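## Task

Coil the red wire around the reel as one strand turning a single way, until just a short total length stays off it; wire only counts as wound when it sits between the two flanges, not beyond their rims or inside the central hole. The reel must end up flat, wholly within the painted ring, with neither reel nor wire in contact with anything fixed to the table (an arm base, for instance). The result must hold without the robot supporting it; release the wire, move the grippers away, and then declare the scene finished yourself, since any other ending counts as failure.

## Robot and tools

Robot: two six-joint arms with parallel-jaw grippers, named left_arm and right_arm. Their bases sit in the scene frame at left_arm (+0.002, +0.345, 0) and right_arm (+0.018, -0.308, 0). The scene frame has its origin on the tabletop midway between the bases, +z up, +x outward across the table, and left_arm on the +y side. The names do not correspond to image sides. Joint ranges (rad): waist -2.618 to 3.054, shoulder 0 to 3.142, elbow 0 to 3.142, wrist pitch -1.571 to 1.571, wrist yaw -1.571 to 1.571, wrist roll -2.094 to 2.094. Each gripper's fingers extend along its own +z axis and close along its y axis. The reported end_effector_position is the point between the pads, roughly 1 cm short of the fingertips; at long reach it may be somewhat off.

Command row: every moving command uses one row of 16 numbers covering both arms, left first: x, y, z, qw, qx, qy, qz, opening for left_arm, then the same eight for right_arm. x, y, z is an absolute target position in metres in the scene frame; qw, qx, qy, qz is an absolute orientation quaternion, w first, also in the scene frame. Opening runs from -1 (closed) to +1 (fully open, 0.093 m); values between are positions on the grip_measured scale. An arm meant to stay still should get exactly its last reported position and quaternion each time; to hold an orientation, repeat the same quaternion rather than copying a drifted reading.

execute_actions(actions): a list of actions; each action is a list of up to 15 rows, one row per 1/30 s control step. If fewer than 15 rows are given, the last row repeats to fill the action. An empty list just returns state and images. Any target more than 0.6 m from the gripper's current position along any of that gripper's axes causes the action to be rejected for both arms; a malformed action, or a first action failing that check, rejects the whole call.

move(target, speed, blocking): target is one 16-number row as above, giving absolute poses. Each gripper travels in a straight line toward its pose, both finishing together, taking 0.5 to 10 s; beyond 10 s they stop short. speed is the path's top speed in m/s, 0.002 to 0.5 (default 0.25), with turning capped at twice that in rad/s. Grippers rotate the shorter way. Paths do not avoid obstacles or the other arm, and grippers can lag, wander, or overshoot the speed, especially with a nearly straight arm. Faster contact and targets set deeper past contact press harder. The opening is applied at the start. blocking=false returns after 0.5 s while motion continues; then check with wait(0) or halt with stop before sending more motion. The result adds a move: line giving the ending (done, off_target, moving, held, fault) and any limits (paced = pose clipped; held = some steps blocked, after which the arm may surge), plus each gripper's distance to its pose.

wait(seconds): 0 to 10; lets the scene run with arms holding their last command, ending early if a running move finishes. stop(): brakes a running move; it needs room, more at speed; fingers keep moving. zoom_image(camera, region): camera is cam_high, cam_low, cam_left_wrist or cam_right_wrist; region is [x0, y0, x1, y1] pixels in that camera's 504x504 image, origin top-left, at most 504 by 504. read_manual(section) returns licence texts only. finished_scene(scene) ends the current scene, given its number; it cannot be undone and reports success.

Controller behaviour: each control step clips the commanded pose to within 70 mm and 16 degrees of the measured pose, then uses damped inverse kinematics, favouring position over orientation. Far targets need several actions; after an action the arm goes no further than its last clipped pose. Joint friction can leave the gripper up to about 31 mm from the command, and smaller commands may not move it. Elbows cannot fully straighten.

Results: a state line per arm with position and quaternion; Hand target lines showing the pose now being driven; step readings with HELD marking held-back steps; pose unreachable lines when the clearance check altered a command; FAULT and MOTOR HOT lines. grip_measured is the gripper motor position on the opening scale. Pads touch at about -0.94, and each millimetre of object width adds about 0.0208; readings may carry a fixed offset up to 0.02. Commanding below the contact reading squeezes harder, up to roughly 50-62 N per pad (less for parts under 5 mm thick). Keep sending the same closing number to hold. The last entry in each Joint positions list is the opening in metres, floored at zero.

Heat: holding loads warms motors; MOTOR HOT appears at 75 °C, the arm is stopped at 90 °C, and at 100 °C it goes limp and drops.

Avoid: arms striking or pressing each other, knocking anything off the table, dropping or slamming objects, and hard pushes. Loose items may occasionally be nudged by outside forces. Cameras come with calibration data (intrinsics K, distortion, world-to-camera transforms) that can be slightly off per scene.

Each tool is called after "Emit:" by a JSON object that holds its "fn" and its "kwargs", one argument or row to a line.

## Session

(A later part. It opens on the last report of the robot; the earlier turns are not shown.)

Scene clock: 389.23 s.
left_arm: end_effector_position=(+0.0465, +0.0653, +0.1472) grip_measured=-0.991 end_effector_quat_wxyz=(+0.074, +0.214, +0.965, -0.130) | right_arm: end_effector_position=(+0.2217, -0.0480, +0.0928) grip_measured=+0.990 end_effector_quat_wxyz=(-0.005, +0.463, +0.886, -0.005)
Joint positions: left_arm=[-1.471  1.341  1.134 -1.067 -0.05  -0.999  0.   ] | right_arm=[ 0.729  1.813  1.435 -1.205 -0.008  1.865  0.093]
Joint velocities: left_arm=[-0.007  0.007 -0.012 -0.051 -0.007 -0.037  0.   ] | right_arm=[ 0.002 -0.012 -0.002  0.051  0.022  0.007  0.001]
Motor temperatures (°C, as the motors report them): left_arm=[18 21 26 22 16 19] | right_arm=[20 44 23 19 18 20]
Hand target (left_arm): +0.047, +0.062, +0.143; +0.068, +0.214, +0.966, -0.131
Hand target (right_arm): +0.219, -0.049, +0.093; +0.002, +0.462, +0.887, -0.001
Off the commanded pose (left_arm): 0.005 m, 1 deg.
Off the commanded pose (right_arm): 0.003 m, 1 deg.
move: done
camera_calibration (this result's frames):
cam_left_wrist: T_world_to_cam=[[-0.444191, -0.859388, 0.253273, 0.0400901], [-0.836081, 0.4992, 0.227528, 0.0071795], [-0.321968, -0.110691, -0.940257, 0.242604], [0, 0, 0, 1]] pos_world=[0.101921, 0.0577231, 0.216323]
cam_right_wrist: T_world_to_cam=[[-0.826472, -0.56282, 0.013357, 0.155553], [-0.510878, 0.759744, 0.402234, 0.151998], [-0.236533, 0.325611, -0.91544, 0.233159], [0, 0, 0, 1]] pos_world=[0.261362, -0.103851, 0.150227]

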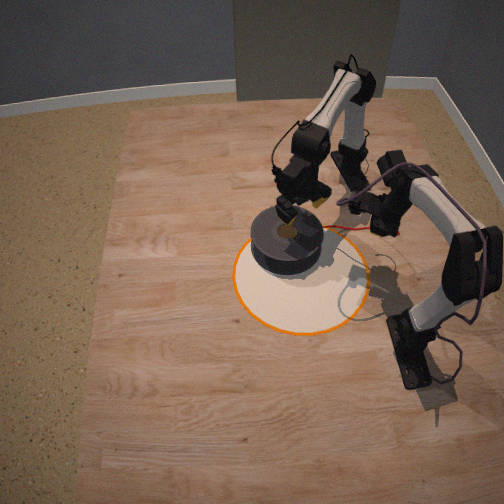

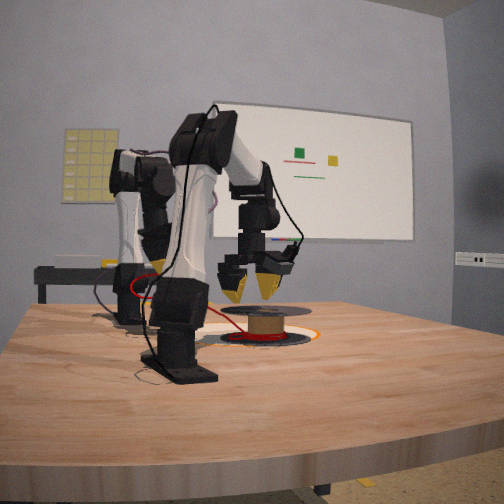

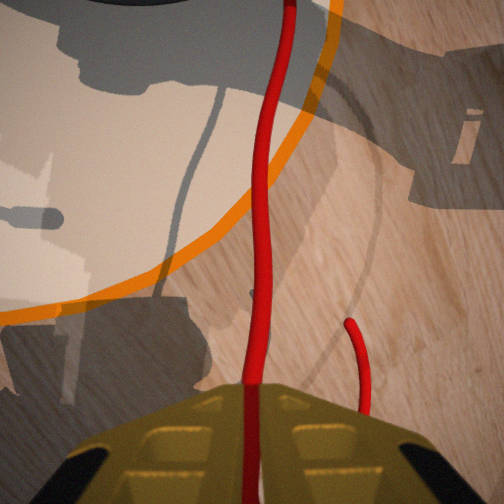

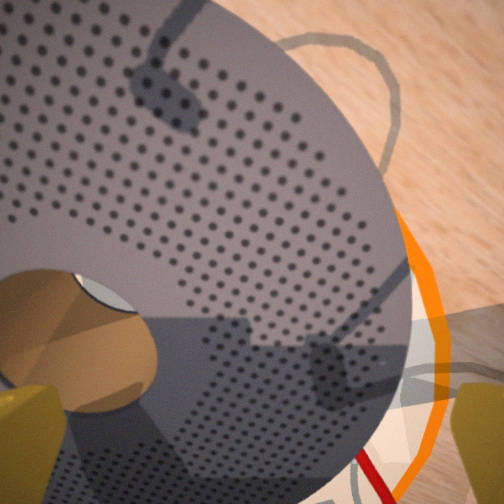

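Emit:
{"fn": "move", "kwargs": {
  "target": [0.047,0.062,0.143,0.068,0.214,0.965,-0.131,-1,0.213,-0.0485,0.052,0,0.4617,0.887,0,1],
  "speed": 0.12
}}

Emit:
{"fn": "move", "kwargs": {
  "target": [0.047,0.062,0.143,0.068,0.214,0.965,-0.131,-1,0.213,-0.0485,0.052,0,0.4617,0.887,0,0.42],
  "speed": 0.12
}}

Emit:
{"fn": "zoom_image", "kwargs": {
  "camera": "cam_low",
  "region": [160,270,340,360]
}}

Scene clock: 390.83 s.
left_arm: end_effector_position=(+0.0465, +0.0653, +0.1472) grip_measured=-0.991 end_effector_quat_wxyz=(+0.074, +0.214, +0.965, -0.130) | right_arm: end_effector_position=(+0.2153, -0.0484, +0.0565) grip_measured=+0.990 end_effector_quat_wxyz=(-0.004, +0.464, +0.886, +0.002)
Joint positions: left_arm=[-1.471  1.341  1.134 -1.067 -0.05  -0.999  0.   ] | right_arm=[ 0.744  1.813  1.287 -1.044 -0.008  1.882  0.093]
Joint velocities: left_arm=[-0.002 -0.007  0.002  0.007 -0.037 -0.022  0.   ] | right_arm=[-0.007  0.002  0.007  0.037 -0.037 -0.051 -0.   ]
Motor temperatures (°C, as the motors report them): left_arm=[18 21 26 22 16 19] | right_arm=[20 44 23 19 18 20]
Hand target (left_arm): +0.047, +0.062, +0.143; +0.068, +0.214, +0.966, -0.131
Hand target (right_arm): +0.213, -0.049, +0.052; +0.000, +0.462, +0.887, -0.000
Off the commanded pose (left_arm): 0.005 m, 1 deg.
Off the commanded pose (right_arm): 0.005 m, 1 deg.
move: done
camera_calibration (this result's frames):
cam_left_wrist: T_world_to_cam=[[-0.444191, -0.859388, 0.253273, 0.0400901], [-0.836081, 0.4992, 0.227528, 0.0071795], [-0.321968, -0.110691, -0.940257, 0.242604], [0, 0, 0, 1]] pos_world=[0.101921, 0.0577231, 0.216323]
cam_right_wrist: T_world_to_cam=[[-0.827387, -0.561631, -0.000452071, 0.151507], [-0.513435, 0.756058, 0.405908, 0.163808], [-0.227629, 0.336075, -0.913914, 0.197051], [0, 0, 0, 1]] pos_world=[0.254314, -0.104982, 0.113665]

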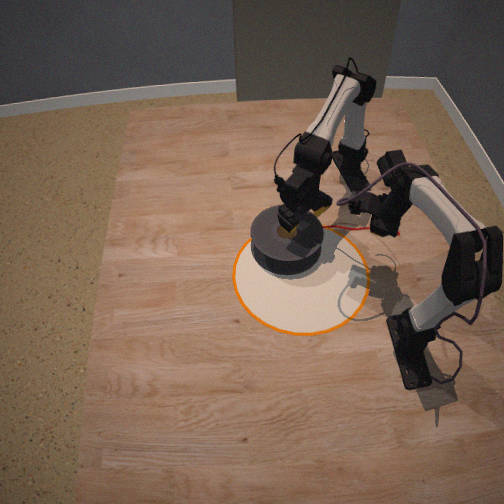

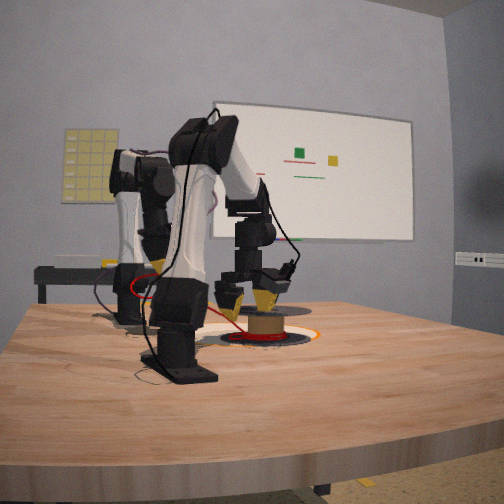

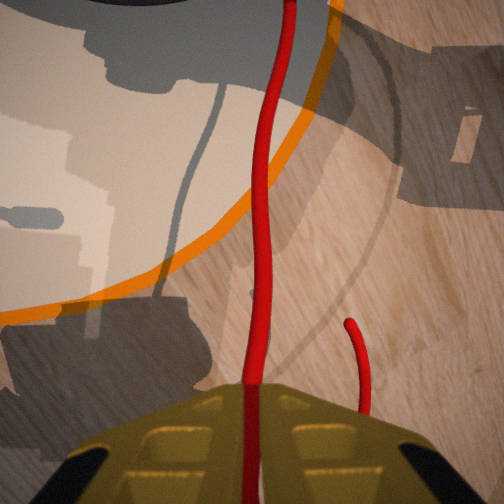

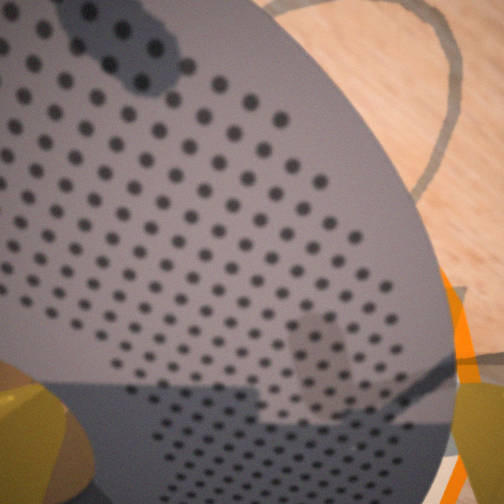

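Scene clock: 391.53 s.
left_arm: end_effector_position=(+0.0465, +0.0653, +0.1472) grip_measured=-0.991 end_effector_quat_wxyz=(+0.074, +0.214, +0.965, -0.130) | right_arm: end_effector_position=(+0.2152, -0.0485, +0.0565) grip_measured=+0.441 end_effector_quat_wxyz=(-0.004, +0.464, +0.886, +0.001)
Joint positions: left_arm=[-1.471  1.341  1.134 -1.067 -0.05  -0.999  0.   ] | right_arm=[ 0.744  1.813  1.287 -1.044 -0.008  1.882  0.066]
Joint velocities: left_arm=[-0.017 -0.012 -0.012 -0.007 -0.007 -0.007  0.   ] | right_arm=[-0.002 -0.002  0.007  0.007 -0.051 -0.051  0.   ]
Motor temperatures (°C, as the motors report them): left_arm=[18 21 26 22 16 19] | right_arm=[20 44 23 19 18 20]
Hand target (left_arm): +0.047, +0.062, +0.143; +0.068, +0.214, +0.966, -0.131
Hand target (right_arm): +0.213, -0.049, +0.052; -0.000, +0.462, +0.887, -0.000
Off the commanded pose (left_arm): 0.005 m, 1 deg.
Off the commanded pose (right_arm): 0.005 m, 1 deg.
move: done
camera_calibration (this result's frames):
cam_left_wrist: T_world_to_cam=[[-0.444191, -0.859388, 0.253273, 0.0400901], [-0.836081, 0.4992, 0.227528, 0.0071795], [-0.321968, -0.110691, -0.940257, 0.242604], [0, 0, 0, 1]] pos_world=[0.101921, 0.0577231, 0.216323]
cam_right_wrist: T_world_to_cam=[[-0.827387, -0.561632, 0.0000303599, 0.151371], [-0.513218, 0.756087, 0.406128, 0.163721], [-0.228118, 0.33601, -0.913816, 0.197135], [0, 0, 0, 1]] pos_world=[0.254238, -0.105012, 0.113649]

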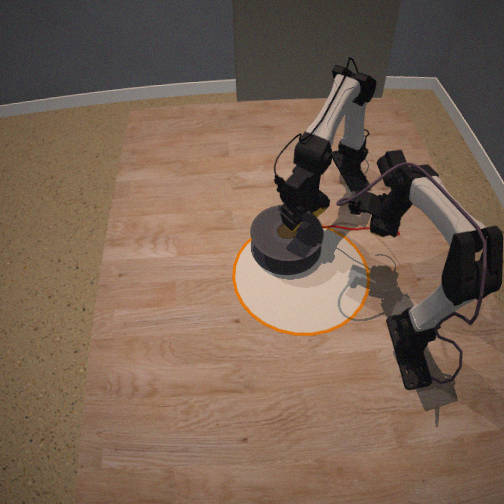

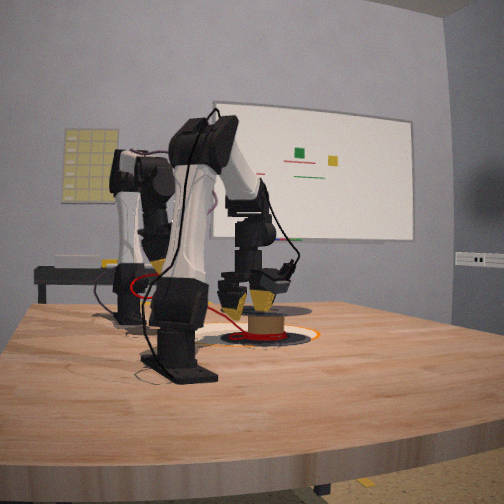

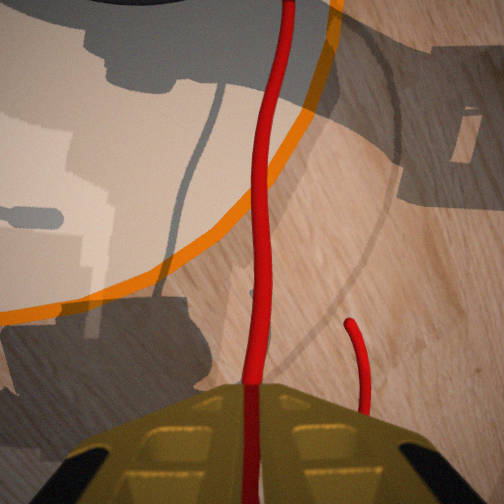

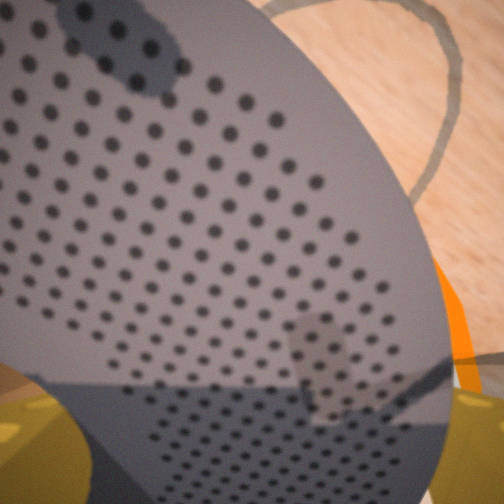

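Region (160, 270, 340, 360) of cam_low's 504x504 image, scaled by 2.800, with more detail than that image has.

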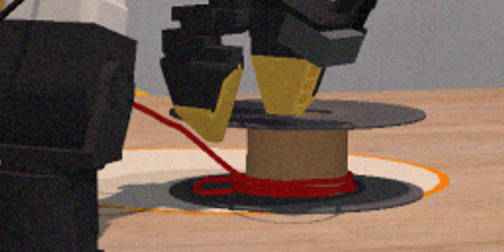

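Emit:
{"fn": "move", "kwargs": {
  "target": [0.056,0.058,0.14,0.068,0.214,0.965,-0.131,-1,0.261,-0.077,0.054,0,0.0872,0.9962,0,0.42],
  "speed": 0.2
}}

Emit:
{"fn": "zoom_image", "kwargs": {
  "camera": "cam_low",
  "region": [160,270,340,360]
}}

Scene clock: 394.73 s.
left_arm: end_effector_position=(+0.0590, +0.0573, +0.1449) grip_measured=-0.991 end_effector_quat_wxyz=(+0.082, +0.210, +0.964, -0.137) | right_arm: end_effector_position=(+0.2480, -0.0747, +0.0563) grip_measured=+0.441 end_effector_quat_wxyz=(-0.013, +0.085, +0.996, +0.006)
Joint positions: left_arm=[-1.432  1.361  1.134 -1.027 -0.05  -0.967  0.   ] | right_arm=[ 0.606  1.826  1.304 -1.056 -0.027  0.948  0.066]
Joint velocities: left_arm=[ 0.017  0.002  0.037 -0.037 -0.037 -0.007  0.   ] | right_arm=[-0.002 -0.002 -0.002 -0.066 -0.022 -0.066  0.   ]
Motor temperatures (°C, as the motors report them): left_arm=[18 21 26 22 16 19] | right_arm=[20 43 23 19 18 20]
Hand target (left_arm): +0.056, +0.058, +0.140; +0.068, +0.214, +0.966, -0.131
Hand target (right_arm): +0.260, -0.076, +0.054; -0.002, +0.087, +0.996, +0.002
Off the commanded pose (left_arm): 0.006 m, 2 deg.
Off the commanded pose (right_arm): 0.013 m, 2 deg.
move: off_target (right_arm)
camera_calibration (this result's frames):
cam_left_wrist: T_world_to_cam=[[-0.439836, -0.858665, 0.263135, 0.037628], [-0.843114, 0.495724, 0.208368, 0.0255406], [-0.309361, -0.130204, -0.941989, 0.24418], [0, 0, 0, 1]] pos_world=[0.113624, 0.0514421, 0.214792]
cam_right_wrist: T_world_to_cam=[[-0.17873, -0.983838, -0.0109175, -0.0280154], [-0.892472, 0.157441, 0.422736, 0.248854], [-0.414185, 0.0852992, -0.906187, 0.240247], [0, 0, 0, 1]] pos_world=[0.316595, -0.0872354, 0.112204]

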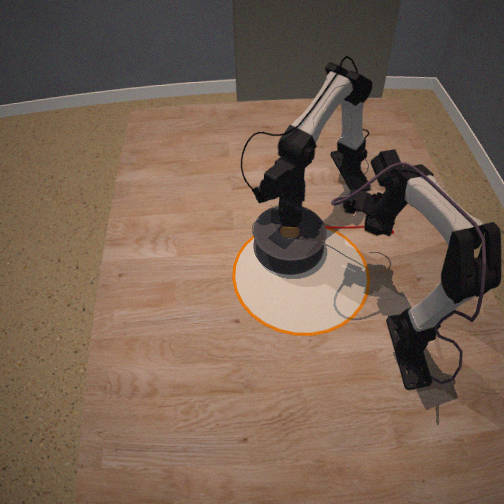

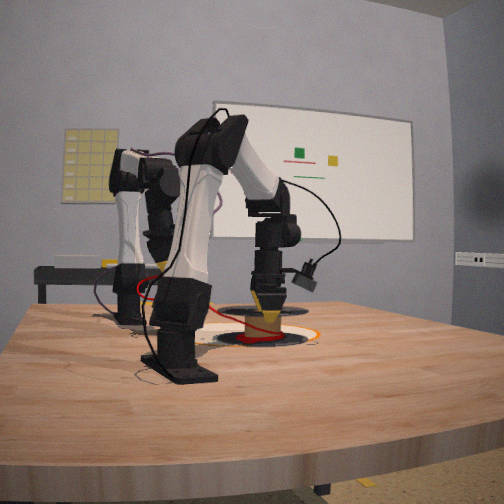

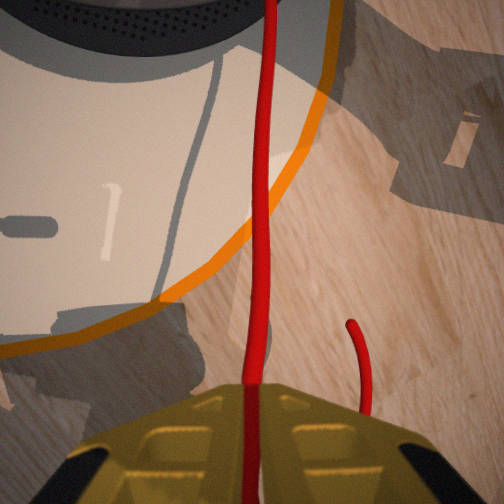

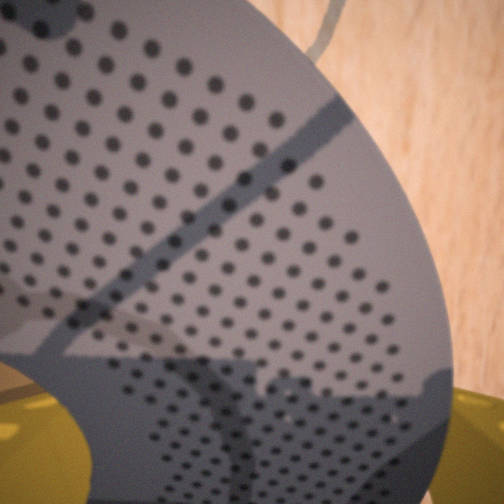

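Region (160, 270, 340, 360) of cam_low's 504x504 image, scaled by 2.800, with more detail than that image has.

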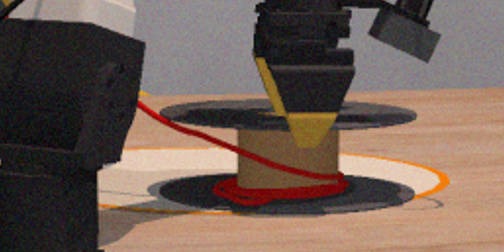

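Emit:
{"fn": "move", "kwargs": {
  "target": [0.102,0.042,0.115,0.068,0.214,0.965,-0.131,-1,0.301,-0.0656,0.054,0,-0.301,0.954,0,0.42],
  "speed": 0.2
}}

Emit:
{"fn": "zoom_image", "kwargs": {
  "camera": "cam_low",
  "region": [160,270,340,360]
}}

Scene clock: 398.00 s.
left_arm: end_effector_position=(+0.0997, +0.0445, +0.1211) grip_measured=-0.991 end_effector_quat_wxyz=(+0.073, +0.214, +0.965, -0.131) | right_arm: end_effector_position=(+0.2917, -0.0621, +0.0562) grip_measured=+0.441 end_effector_quat_wxyz=(-0.005, -0.297, +0.955, +0.013)
Joint positions: left_arm=[-1.281  1.467  1.134 -0.937  0.007 -0.818  0.   ] | right_arm=[ 0.546  1.967  1.492 -1.095 -0.028  0.117  0.066]
Joint velocities: left_arm=[-0.007 -0.002 -0.007  0.066  0.037 -0.007  0.   ] | right_arm=[ 0.012  0.002  0.007  0.007 -0.022 -0.051  0.001]
Motor temperatures (°C, as the motors report them): left_arm=[18 21 26 22 16 19] | right_arm=[20 42 23 19 18 20]
Hand target (left_arm): +0.101, +0.041, +0.115; +0.068, +0.214, +0.966, -0.132
Hand target (right_arm): +0.301, -0.065, +0.053; -0.000, -0.301, +0.954, +0.001
Off the commanded pose (left_arm): 0.007 m, 1 deg.
Off the commanded pose (right_arm): 0.010 m, 2 deg.
move: done
camera_calibration (this result's frames):
cam_left_wrist: T_world_to_cam=[[-0.443555, -0.8594, 0.254344, 0.0522297], [-0.836165, 0.498963, 0.227737, 0.0680239], [-0.322625, -0.111659, -0.939918, 0.232986], [0, 0, 0, 1]] pos_world=[0.155213, 0.0369599, 0.190212]
cam_right_wrist: T_world_to_cam=[[0.558005, -0.829322, -0.0292539, -0.21206], [-0.7537, -0.521243, 0.400302, 0.204543], [-0.347228, -0.201322, -0.915916, 0.220359], [0, 0, 0, 1]] pos_world=[0.34901, -0.0248862, 0.113748]

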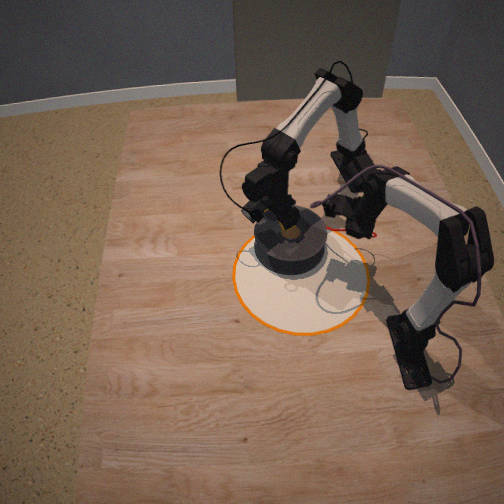

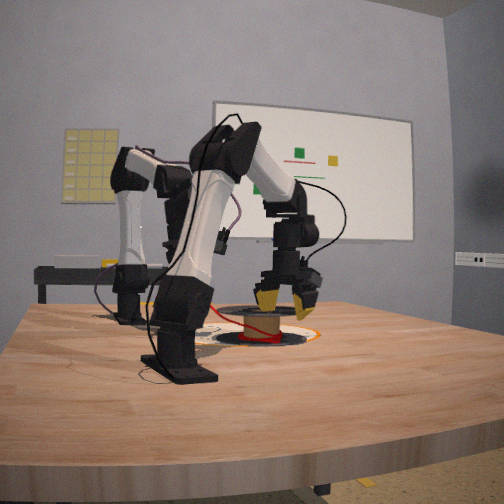

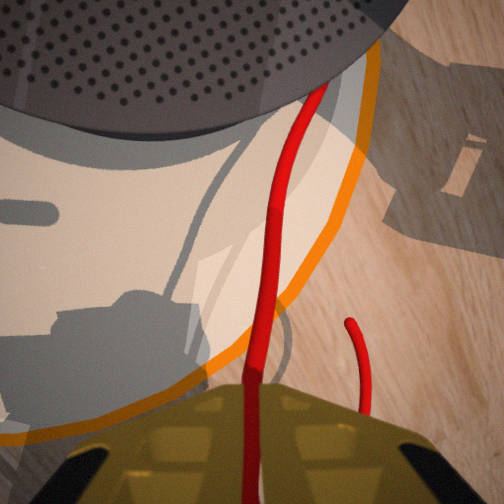

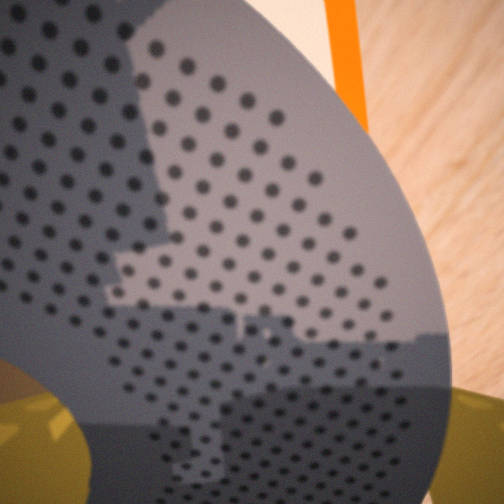

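Region (160, 270, 340, 360) of cam_low's 504x504 image, scaled by 2.800, with more detail than that image has.

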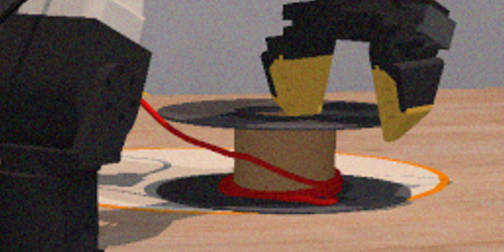

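Emit:
{"fn": "move", "kwargs": {
  "target": [0.112,0.04,0.028,0.068,0.214,0.965,-0.131,-1,0.325,-0.023,0.054,0,-0.643,0.766,0,0.42],
  "speed": 0.2
}}

Emit:
{"fn": "zoom_image", "kwargs": {
  "camera": "cam_low",
  "region": [100,250,340,370]
}}

Scene clock: 405.87 s.
left_arm: end_effector_position=(+0.1114, +0.0387, +0.0366) grip_measured=-0.991 end_effector_quat_wxyz=(+0.075, +0.215, +0.965, -0.133) | right_arm: end_effector_position=(+0.3153, -0.0272, +0.0564) grip_measured=+0.441 end_effector_quat_wxyz=(-0.012, -0.631, +0.775, +0.018)
Joint positions: left_arm=[-1.247  1.588  0.898 -0.574  0.017 -0.784  0.   ] | right_arm=[ 0.569  2.149  1.765 -1.209 -0.037 -0.625  0.066]
Joint velocities: left_arm=[ 0.002 -0.017 -0.007  0.022 -0.022 -0.037  0.   ] | right_arm=[ 0.002 -0.007  0.007 -0.007 -0.007 -0.125  0.001]
Motor temperatures (°C, as the motors report them): left_arm=[18 21 26 22 16 19] | right_arm=[20 41 24 19 18 20]
Hand target (left_arm): +0.112, +0.040, +0.029; +0.068, +0.214, +0.966, -0.131
Hand target (right_arm): +0.325, -0.023, +0.053; -0.000, -0.643, +0.766, -0.000
Off the commanded pose (left_arm): 0.009 m, 1 deg.
Off the commanded pose (right_arm): 0.011 m, 3 deg.
move: off_target (right_arm)
camera_calibration (this result's frames):
cam_left_wrist: T_world_to_cam=[[-0.445116, -0.857418, 0.258275, 0.0738619], [-0.836081, 0.501222, 0.223035, 0.10002], [-0.320687, -0.116663, -0.939973, 0.156677], [0, 0, 0, 1]] pos_world=[0.166746, 0.0314766, 0.105887]
cam_right_wrist: T_world_to_cam=[[0.976251, -0.212149, -0.0438861, -0.310568], [-0.178098, -0.901264, 0.394975, 0.0489636], [-0.123346, -0.377779, -0.917643, 0.160533], [0, 0, 0, 1]] pos_world=[0.331714, 0.0388885, 0.114343]

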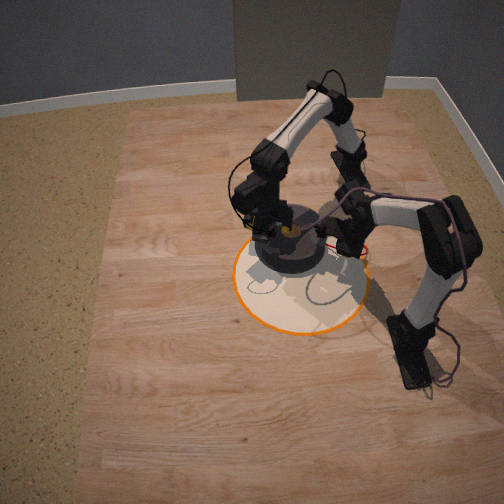

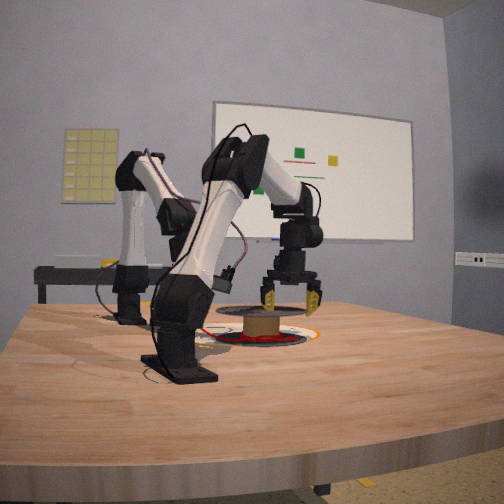

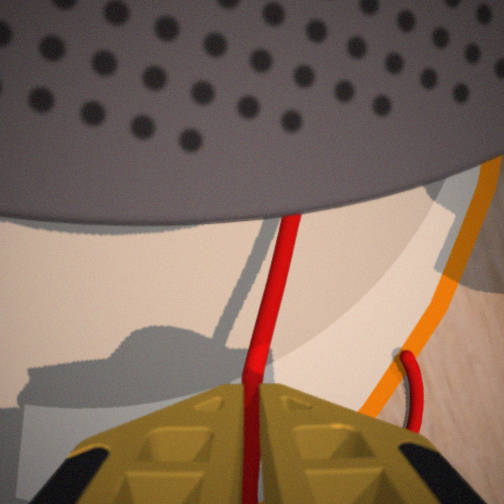

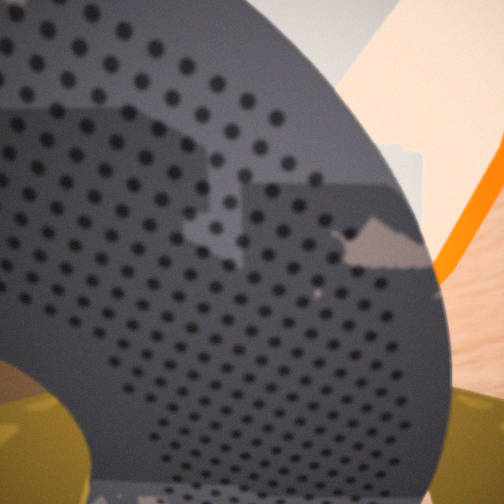

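Region (100, 250, 340, 370) of cam_low's 504x504 image, scaled by 2.100, with more detail than that image has.

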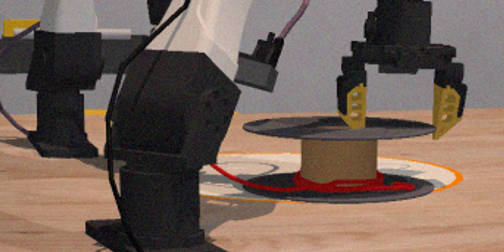

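Emit:
{"fn": "execute_actions", "kwargs": {
  "actions": [
    [[0.111,0.039,0.034,0.068,0.214,0.965,-0.131,-0.2,0.318,-0.026,0.054,0,-0.643,0.766,0,0.42]]
  ]
}}

Emit:
{"fn": "move", "kwargs": {
  "target": [0.07,0.07,0.11,0.068,0.214,0.965,-0.131,-0.2,0.31,0.02,0.054,0,-0.887,0.462,0,0.42],
  "speed": 0.2
}}

Scene clock: 407.03 s.
left_arm: end_effector_position=(+0.1115, +0.0384, +0.0367) grip_measured=-0.202 end_effector_quat_wxyz=(+0.075, +0.215, +0.965, -0.134) | right_arm: end_effector_position=(+0.3150, -0.0269, +0.0564) grip_measured=+0.441 end_effector_quat_wxyz=(-0.012, -0.633, +0.774, +0.018)
Joint positions: left_arm=[-1.247  1.588  0.898 -0.573  0.017 -0.784  0.035] | right_arm=[ 0.57   2.149  1.765 -1.209 -0.036 -0.629  0.066]
Joint velocities: left_arm=[-0.002 -0.007 -0.007  0.022 -0.022 -0.051 -0.   ] | right_arm=[ 0.012  0.002 -0.007  0.022  0.022 -0.022 -0.   ]
Motor temperatures (°C, as the motors report them): left_arm=[18 21 26 22 16 19] | right_arm=[20 41 24 19 18 20]
Hand target (left_arm): +0.111, +0.039, +0.034; +0.068, +0.214, +0.966, -0.131
Hand target (right_arm): +0.318, -0.026, +0.054; -0.001, -0.643, +0.766, -0.000
Off the commanded pose (left_arm): 0.003 m, 1 deg.
Off the commanded pose (right_arm): 0.004 m, 3 deg.
Step readings (end_effector_position):
0: left_arm (+0.1115, +0.0384, +0.0367) | right_arm (+0.3153, -0.0272, +0.0564)
1: left_arm (+0.1115, +0.0384, +0.0367) | right_arm (+0.3152, -0.0271, +0.0564)
2: left_arm (+0.1115, +0.0384, +0.0367) | right_arm (+0.3151, -0.0270, +0.0564)
4: left_arm (+0.1115, +0.0384, +0.0367) | right_arm (+0.3150, -0.0269, +0.0564)
8: left_arm (+0.1115, +0.0384, +0.0367) | right_arm (+0.3150, -0.0269, +0.0564)
15: end_effector_position above
camera_calibration (this result's frames):
cam_left_wrist: T_world_to_cam=[[-0.445558, -0.856987, 0.258943, 0.0736762], [-0.836011, 0.501758, 0.222091, 0.100208], [-0.320256, -0.117524, -0.940013, 0.156742], [0, 0, 0, 1]] pos_world=[0.1668, 0.0312804, 0.106007]
cam_right_wrist: T_world_to_cam=[[0.977227, -0.207679, -0.0435635, -0.31044], [-0.174084, -0.902015, 0.395049, 0.0478896], [-0.121338, -0.378468, -0.917627, 0.159955], [0, 0, 0, 1]] pos_world=[0.331115, 0.0392633, 0.114336]

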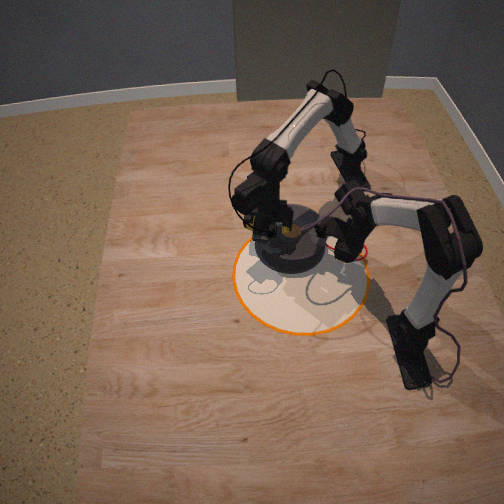

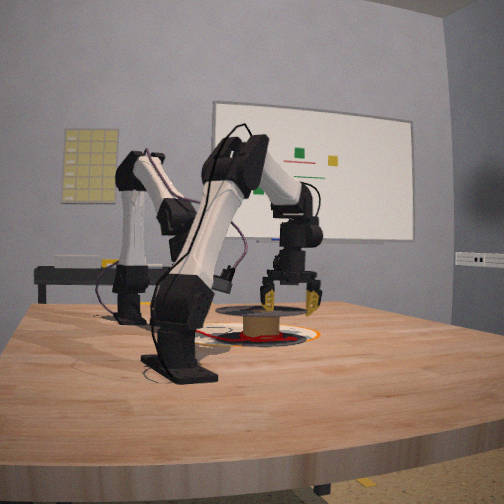

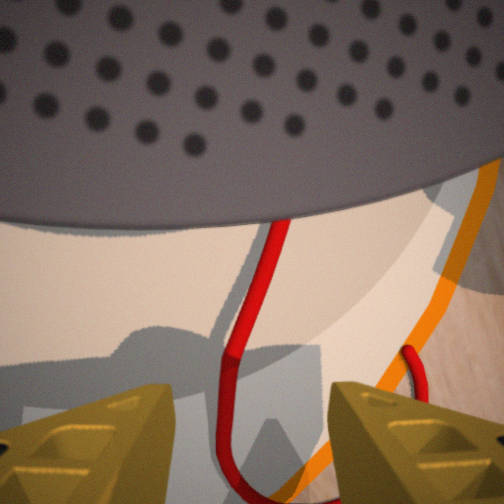

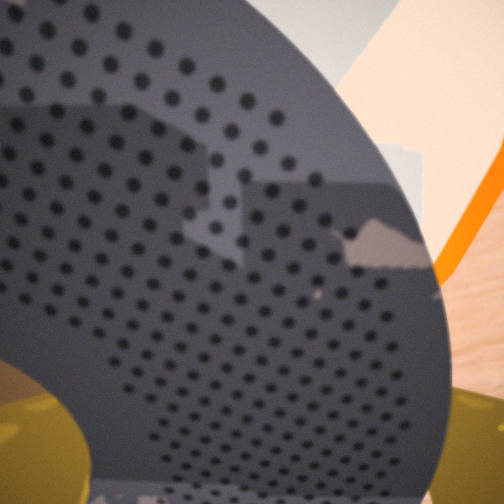

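Scene clock: 409.57 s.
left_arm: end_effector_position=(+0.0708, +0.0723, +0.0984) grip_measured=-0.202 end_effector_quat_wxyz=(+0.058, +0.214, +0.968, -0.122) | right_arm: end_effector_position=(+0.2988, +0.0099, +0.0564) grip_measured=+0.441 end_effector_quat_wxyz=(+0.019, +0.880, -0.475, -0.016)
Joint positions: left_arm=[-1.347  1.369  0.969 -0.901  0.007 -0.886  0.035] | right_arm=[ 0.665  2.237  1.908 -1.285 -0.023 -1.314  0.066]
Joint velocities: left_arm=[-0.012  0.022  0.012 -0.051  0.022 -0.037  0.   ] | right_arm=[-0.012  0.002 -0.012  0.007  0.037  0.007  0.   ]
Motor temperatures (°C, as the motors report them): left_arm=[18 22 26 22 16 19] | right_arm=[20 42 24 19 18 20]
Hand target (left_arm): +0.071, +0.071, +0.109; +0.068, +0.214, +0.966, -0.131
Hand target (right_arm): +0.310, +0.019, +0.054; +0.001, +0.887, -0.462, +0.002
Off the commanded pose (left_arm): 0.012 m, 2 deg.
Off the commanded pose (right_arm): 0.015 m, 3 deg.
move: off_target (left_arm, right_arm)
camera_calibration (this result's frames):
cam_left_wrist: T_world_to_cam=[[-0.437492, -0.865096, 0.245377, 0.0700181], [-0.829061, 0.49372, 0.262485, 0.0316054], [-0.348222, -0.0885973, -0.933216, 0.20491], [0, 0, 0, 1]] pos_world=[0.128189, 0.0631227, 0.165748]
cam_right_wrist: T_world_to_cam=[[0.840224, 0.53996, -0.0496653, -0.252999], [0.514359, -0.76468, 0.388199, -0.12842], [0.171634, -0.35172, -0.920236, 0.0842208], [0, 0, 0, 1]] pos_world=[0.264175, 0.0680311, 0.114791]

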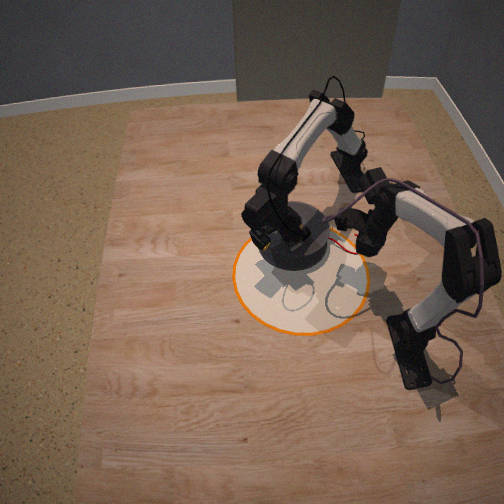

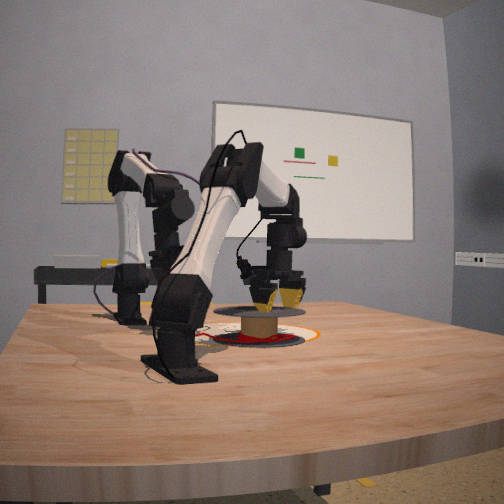

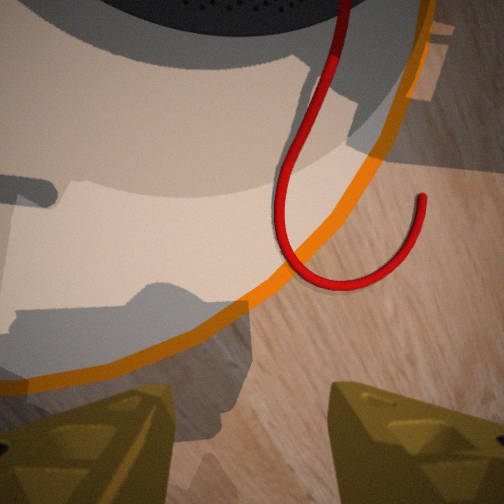

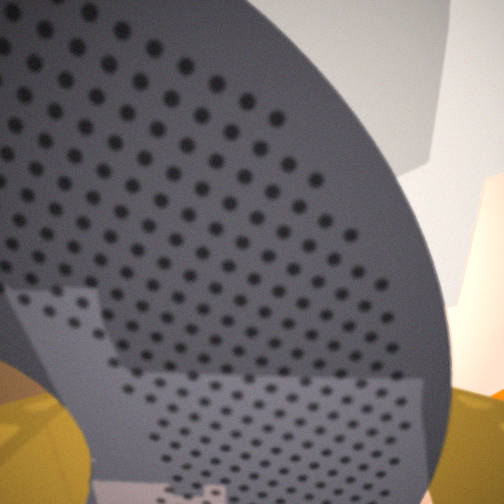

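Emit:
{"fn": "move", "kwargs": {
  "target": [0.038,-0.029,0.05,0.081,0.365,0.926,-0.032,-0.2,0.30,0.012,0.054,0,-0.88,0.475,0,0.42],
  "speed": 0.2
}}

Scene clock: 413.37 s.
left_arm: end_effector_position=(+0.0364, -0.0271, +0.0515) grip_measured=-0.202 end_effector_quat_wxyz=(+0.077, +0.359, +0.929, -0.040) | right_arm: end_effector_position=(+0.2958, +0.0054, +0.0562) grip_measured=+0.441 end_effector_quat_wxyz=(+0.020, +0.878, -0.478, -0.014)
Joint positions: left_arm=[-1.556  1.876  1.335 -0.894 -0.109 -0.783  0.035] | right_arm=[ 0.665  2.215  1.87  -1.271 -0.019 -1.307  0.066]
Joint velocities: left_arm=[ 0.007 -0.007  0.022 -0.007 -0.022  0.022  0.   ] | right_arm=[ 0.002 -0.012 -0.017 -0.007 -0.051 -0.007 -0.   ]
Motor temperatures (°C, as the motors report them): left_arm=[18 22 26 22 16 19] | right_arm=[20 42 24 19 18 20]
Hand target (left_arm): +0.037, -0.028, +0.051; +0.081, +0.365, +0.927, -0.031
Hand target (right_arm): +0.300, +0.012, +0.054; +0.001, +0.880, -0.475, -0.000
Off the commanded pose (left_arm): 0.003 m, 1 deg.
Off the commanded pose (right_arm): 0.008 m, 3 deg.
move: off_target (right_arm)
camera_calibration (this result's frames):
cam_left_wrist: T_world_to_cam=[[-0.684484, -0.727003, 0.0543024, 0.00304115], [-0.691227, 0.670863, 0.268604, 0.0639622], [-0.231705, 0.14632, -0.961719, 0.143931], [0, 0, 0, 1]] pos_world=[0.0796436, -0.061759, 0.121076]
cam_right_wrist: T_world_to_cam=[[0.843948, 0.534161, -0.0492333, -0.249237], [0.508083, -0.766547, 0.392756, -0.128635], [0.172055, -0.356481, -0.918324, 0.0828496], [0, 0, 0, 1]] pos_world=[0.261446, 0.0640626, 0.114334]

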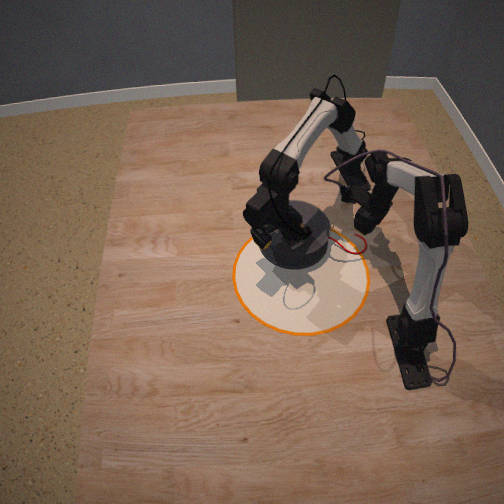

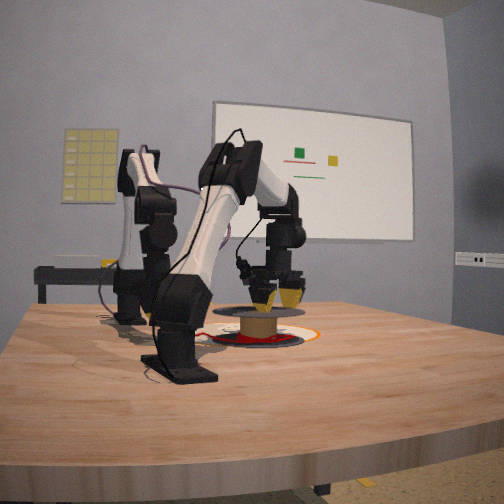

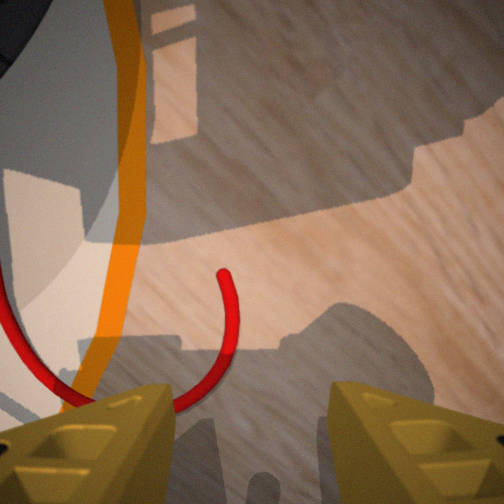

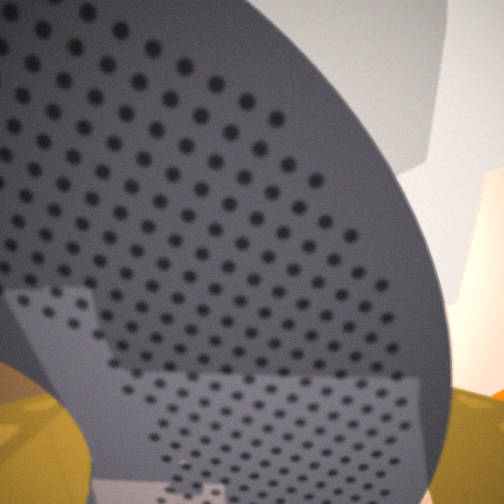

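Emit:
{"fn": "move", "kwargs": {
  "target": [0.037,-0.025,0.001,0.081,0.365,0.926,-0.032,-0.2,0.297,0.007,0.055,0,-0.88,0.475,0,0.42],
  "speed": 0.1
}}

Scene clock: 415.53 s.
left_arm: end_effector_position=(+0.0367, -0.0216, +0.0125) grip_measured=-0.202 end_effector_quat_wxyz=(+0.075, +0.363, +0.928, -0.030) | right_arm: end_effector_position=(+0.2923, +0.0014, +0.0563) grip_measured=+0.441 end_effector_quat_wxyz=(+0.020, +0.878, -0.478, -0.014)
Joint positions: left_arm=[-1.556  1.926  1.24  -0.768 -0.112 -0.777  0.035] | right_arm=[ 0.665  2.191  1.833 -1.257 -0.018 -1.307  0.066]
Joint velocities: left_arm=[ 0.007  0.012  0.007  0.051 -0.022  0.037 -0.001] | right_arm=[-0.012 -0.007 -0.012 -0.022  0.095 -0.022 -0.   ]
Motor temperatures (°C, as the motors report them): left_arm=[18 22 26 22 16 19] | right_arm=[20 42 24 19 18 20]
Hand target (left_arm): +0.037, -0.024, +0.002; +0.081, +0.365, +0.927, -0.031
Hand target (right_arm): +0.297, +0.007, +0.055; +0.001, +0.880, -0.475, -0.000
Off the commanded pose (left_arm): 0.012 m, 1 deg.
Off the commanded pose (right_arm): 0.007 m, 3 deg.
move: off_target (left_arm, right_arm)
camera_calibration (this result's frames):
cam_left_wrist: T_world_to_cam=[[-0.688176, -0.724549, 0.0379765, 0.00966497], [-0.6886, 0.668729, 0.280414, 0.0706218], [-0.22857, 0.166824, -0.959128, 0.106015], [0, 0, 0, 1]] pos_world=[0.0795131, -0.0579099, 0.0815115]
cam_right_wrist: T_world_to_cam=[[0.843953, 0.534163, -0.0491301, -0.244113], [0.507985, -0.766438, 0.393096, -0.129952], [0.172322, -0.356712, -0.918184, 0.0820211], [0, 0, 0, 1]] pos_world=[0.257899, 0.0600539, 0.114401]

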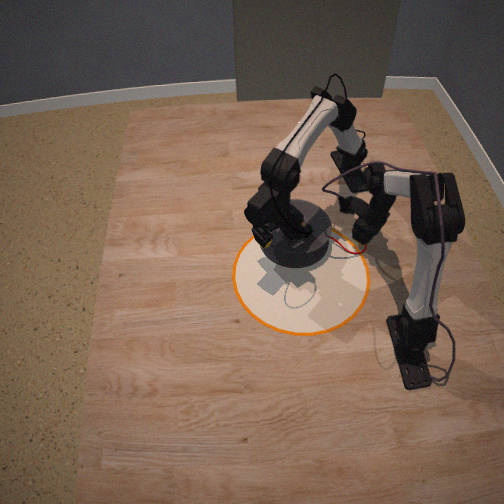

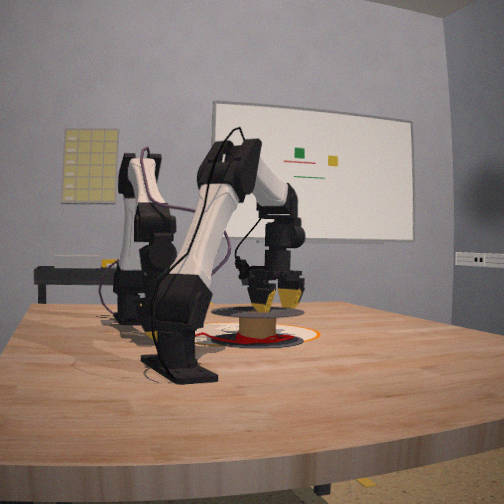

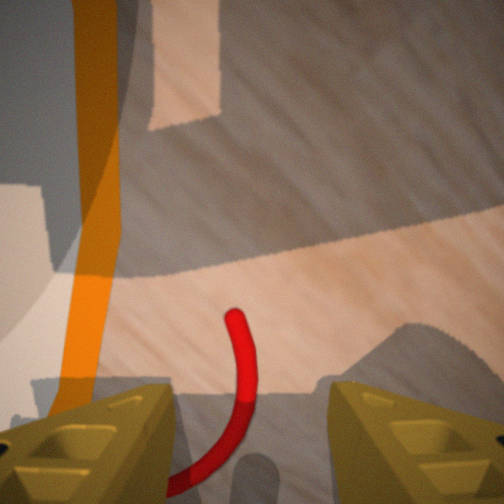

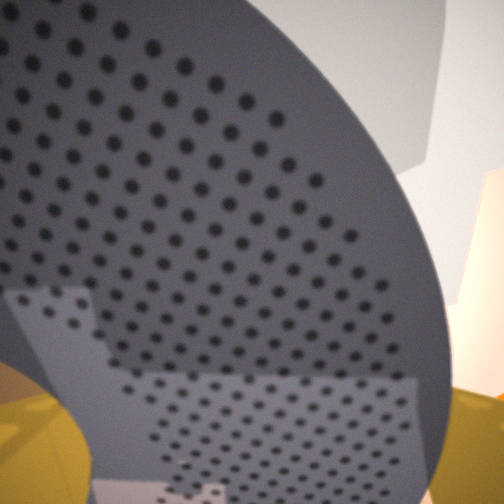

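Emit:
{"fn": "execute_actions", "kwargs": {
  "actions": [
    [[0.044,-0.03,0.001,0.081,0.365,0.926,-0.032,-0.2,0.297,0.007,0.055,0,-0.88,0.475,0,0.42]],
    [[0.044,-0.03,0.001,0.081,0.365,0.926,-0.032,-0.2,0.297,0.007,0.055,0,-0.88,0.475,0,0.42]]
  ]
}}

Scene clock: 417.27 s.
left_arm: end_effector_position=(+0.0371, -0.0219, +0.0126) grip_measured=-0.202 end_effector_quat_wxyz=(+0.075, +0.370, +0.925, -0.030) | right_arm: end_effector_position=(+0.2923, +0.0014, +0.0563) grip_measured=+0.441 end_effector_quat_wxyz=(+0.020, +0.878, -0.478, -0.014)
Joint positions: left_arm=[-1.554  1.926  1.24  -0.767 -0.112 -0.759  0.035] | right_arm=[ 0.665  2.191  1.833 -1.257 -0.018 -1.307  0.066]
Joint velocities: left_arm=[ 0.017 -0.002  0.007  0.037 -0.007 -0.007 -0.   ] | right_arm=[ 0.002 -0.002  0.012 -0.007  0.066 -0.051 -0.002]
Motor temperatures (°C, as the motors report them): left_arm=[18 22 26 22 16 19] | right_arm=[20 43 24 19 18 20]
Hand target (left_arm): +0.044, -0.029, +0.002; +0.081, +0.365, +0.927, -0.032
Hand target (right_arm): +0.297, +0.007, +0.055; +0.001, +0.880, -0.475, -0.000
Off the commanded pose (left_arm): 0.016 m, 1 deg.
Off the commanded pose (right_arm): 0.007 m, 3 deg.
Step readings (end_effector_position; steps 1 to 15: 1st action; 16 to 30: 2nd action):
0: left_arm (+0.0367, -0.0216, +0.0125) | right_arm (+0.2923, +0.0014, +0.0563)
1: left_arm (+0.0368, -0.0216, +0.0125) | right_arm (+0.2923, +0.0014, +0.0563)
2: left_arm (+0.0371, -0.0217, +0.0125) | right_arm (+0.2923, +0.0014, +0.0563)
4: left_arm (+0.0371, -0.0217, +0.0125) | right_arm (+0.2923, +0.0014, +0.0563)
8: left_arm (+0.0371, -0.0218, +0.0125) | right_arm (+0.2923, +0.0014, +0.0563)
15: left_arm (+0.0371, -0.0219, +0.0126) | right_arm (+0.2923, +0.0014, +0.0563)
16: left_arm (+0.0371, -0.0219, +0.0126) | right_arm (+0.2923, +0.0014, +0.0563)
17: left_arm (+0.0371, -0.0219, +0.0126) | right_arm (+0.2923, +0.0014, +0.0563)
19: left_arm (+0.0371, -0.0219, +0.0126) | right_arm (+0.2923, +0.0014, +0.0563)
23: left_arm (+0.0371, -0.0219, +0.0126) | right_arm (+0.2923, +0.0014, +0.0563)
30: end_effector_position above
camera_calibration (this result's frames):
cam_left_wrist: T_world_to_cam=[[-0.700419, -0.712832, 0.0358209, 0.0105279], [-0.677767, 0.680017, 0.279658, 0.0709209], [-0.223708, 0.1716, -0.959431, 0.106111], [0, 0, 0, 1]] pos_world=[0.0791798, -0.0589315, 0.0815959]
cam_right_wrist: T_world_to_cam=[[0.843953, 0.534163, -0.0491301, -0.244113], [0.507985, -0.766438, 0.393096, -0.129952], [0.172322, -0.356712, -0.918184, 0.0820211], [0, 0, 0, 1]] pos_world=[0.257899, 0.0600539, 0.114401]

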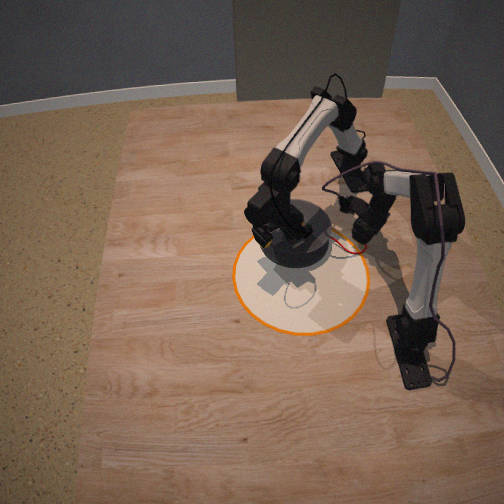

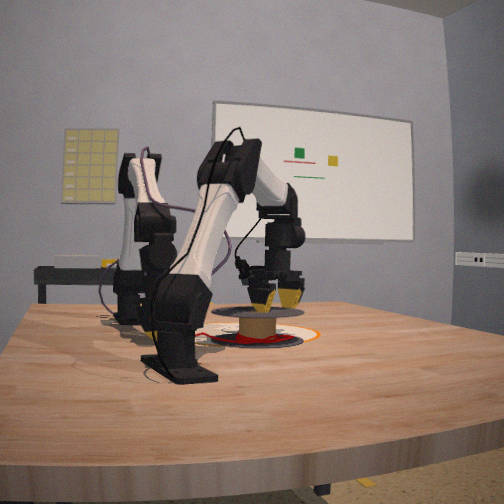

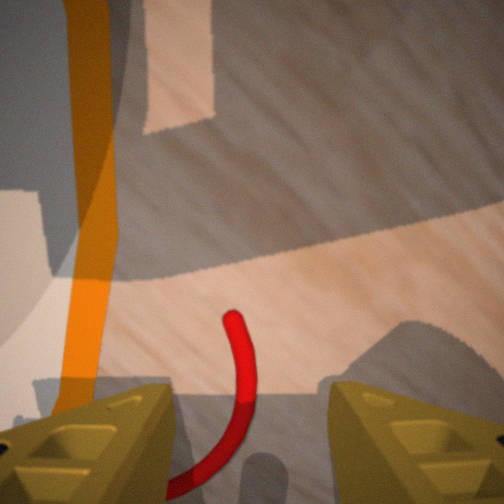

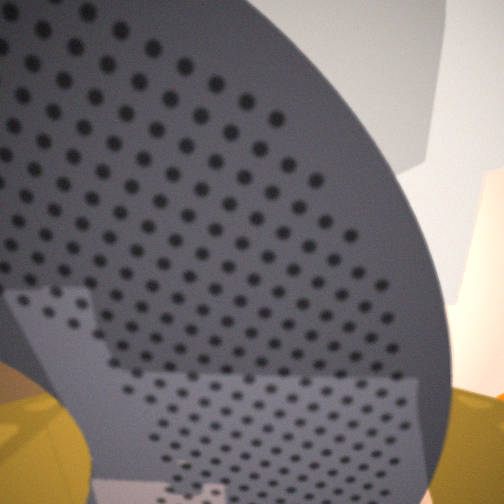

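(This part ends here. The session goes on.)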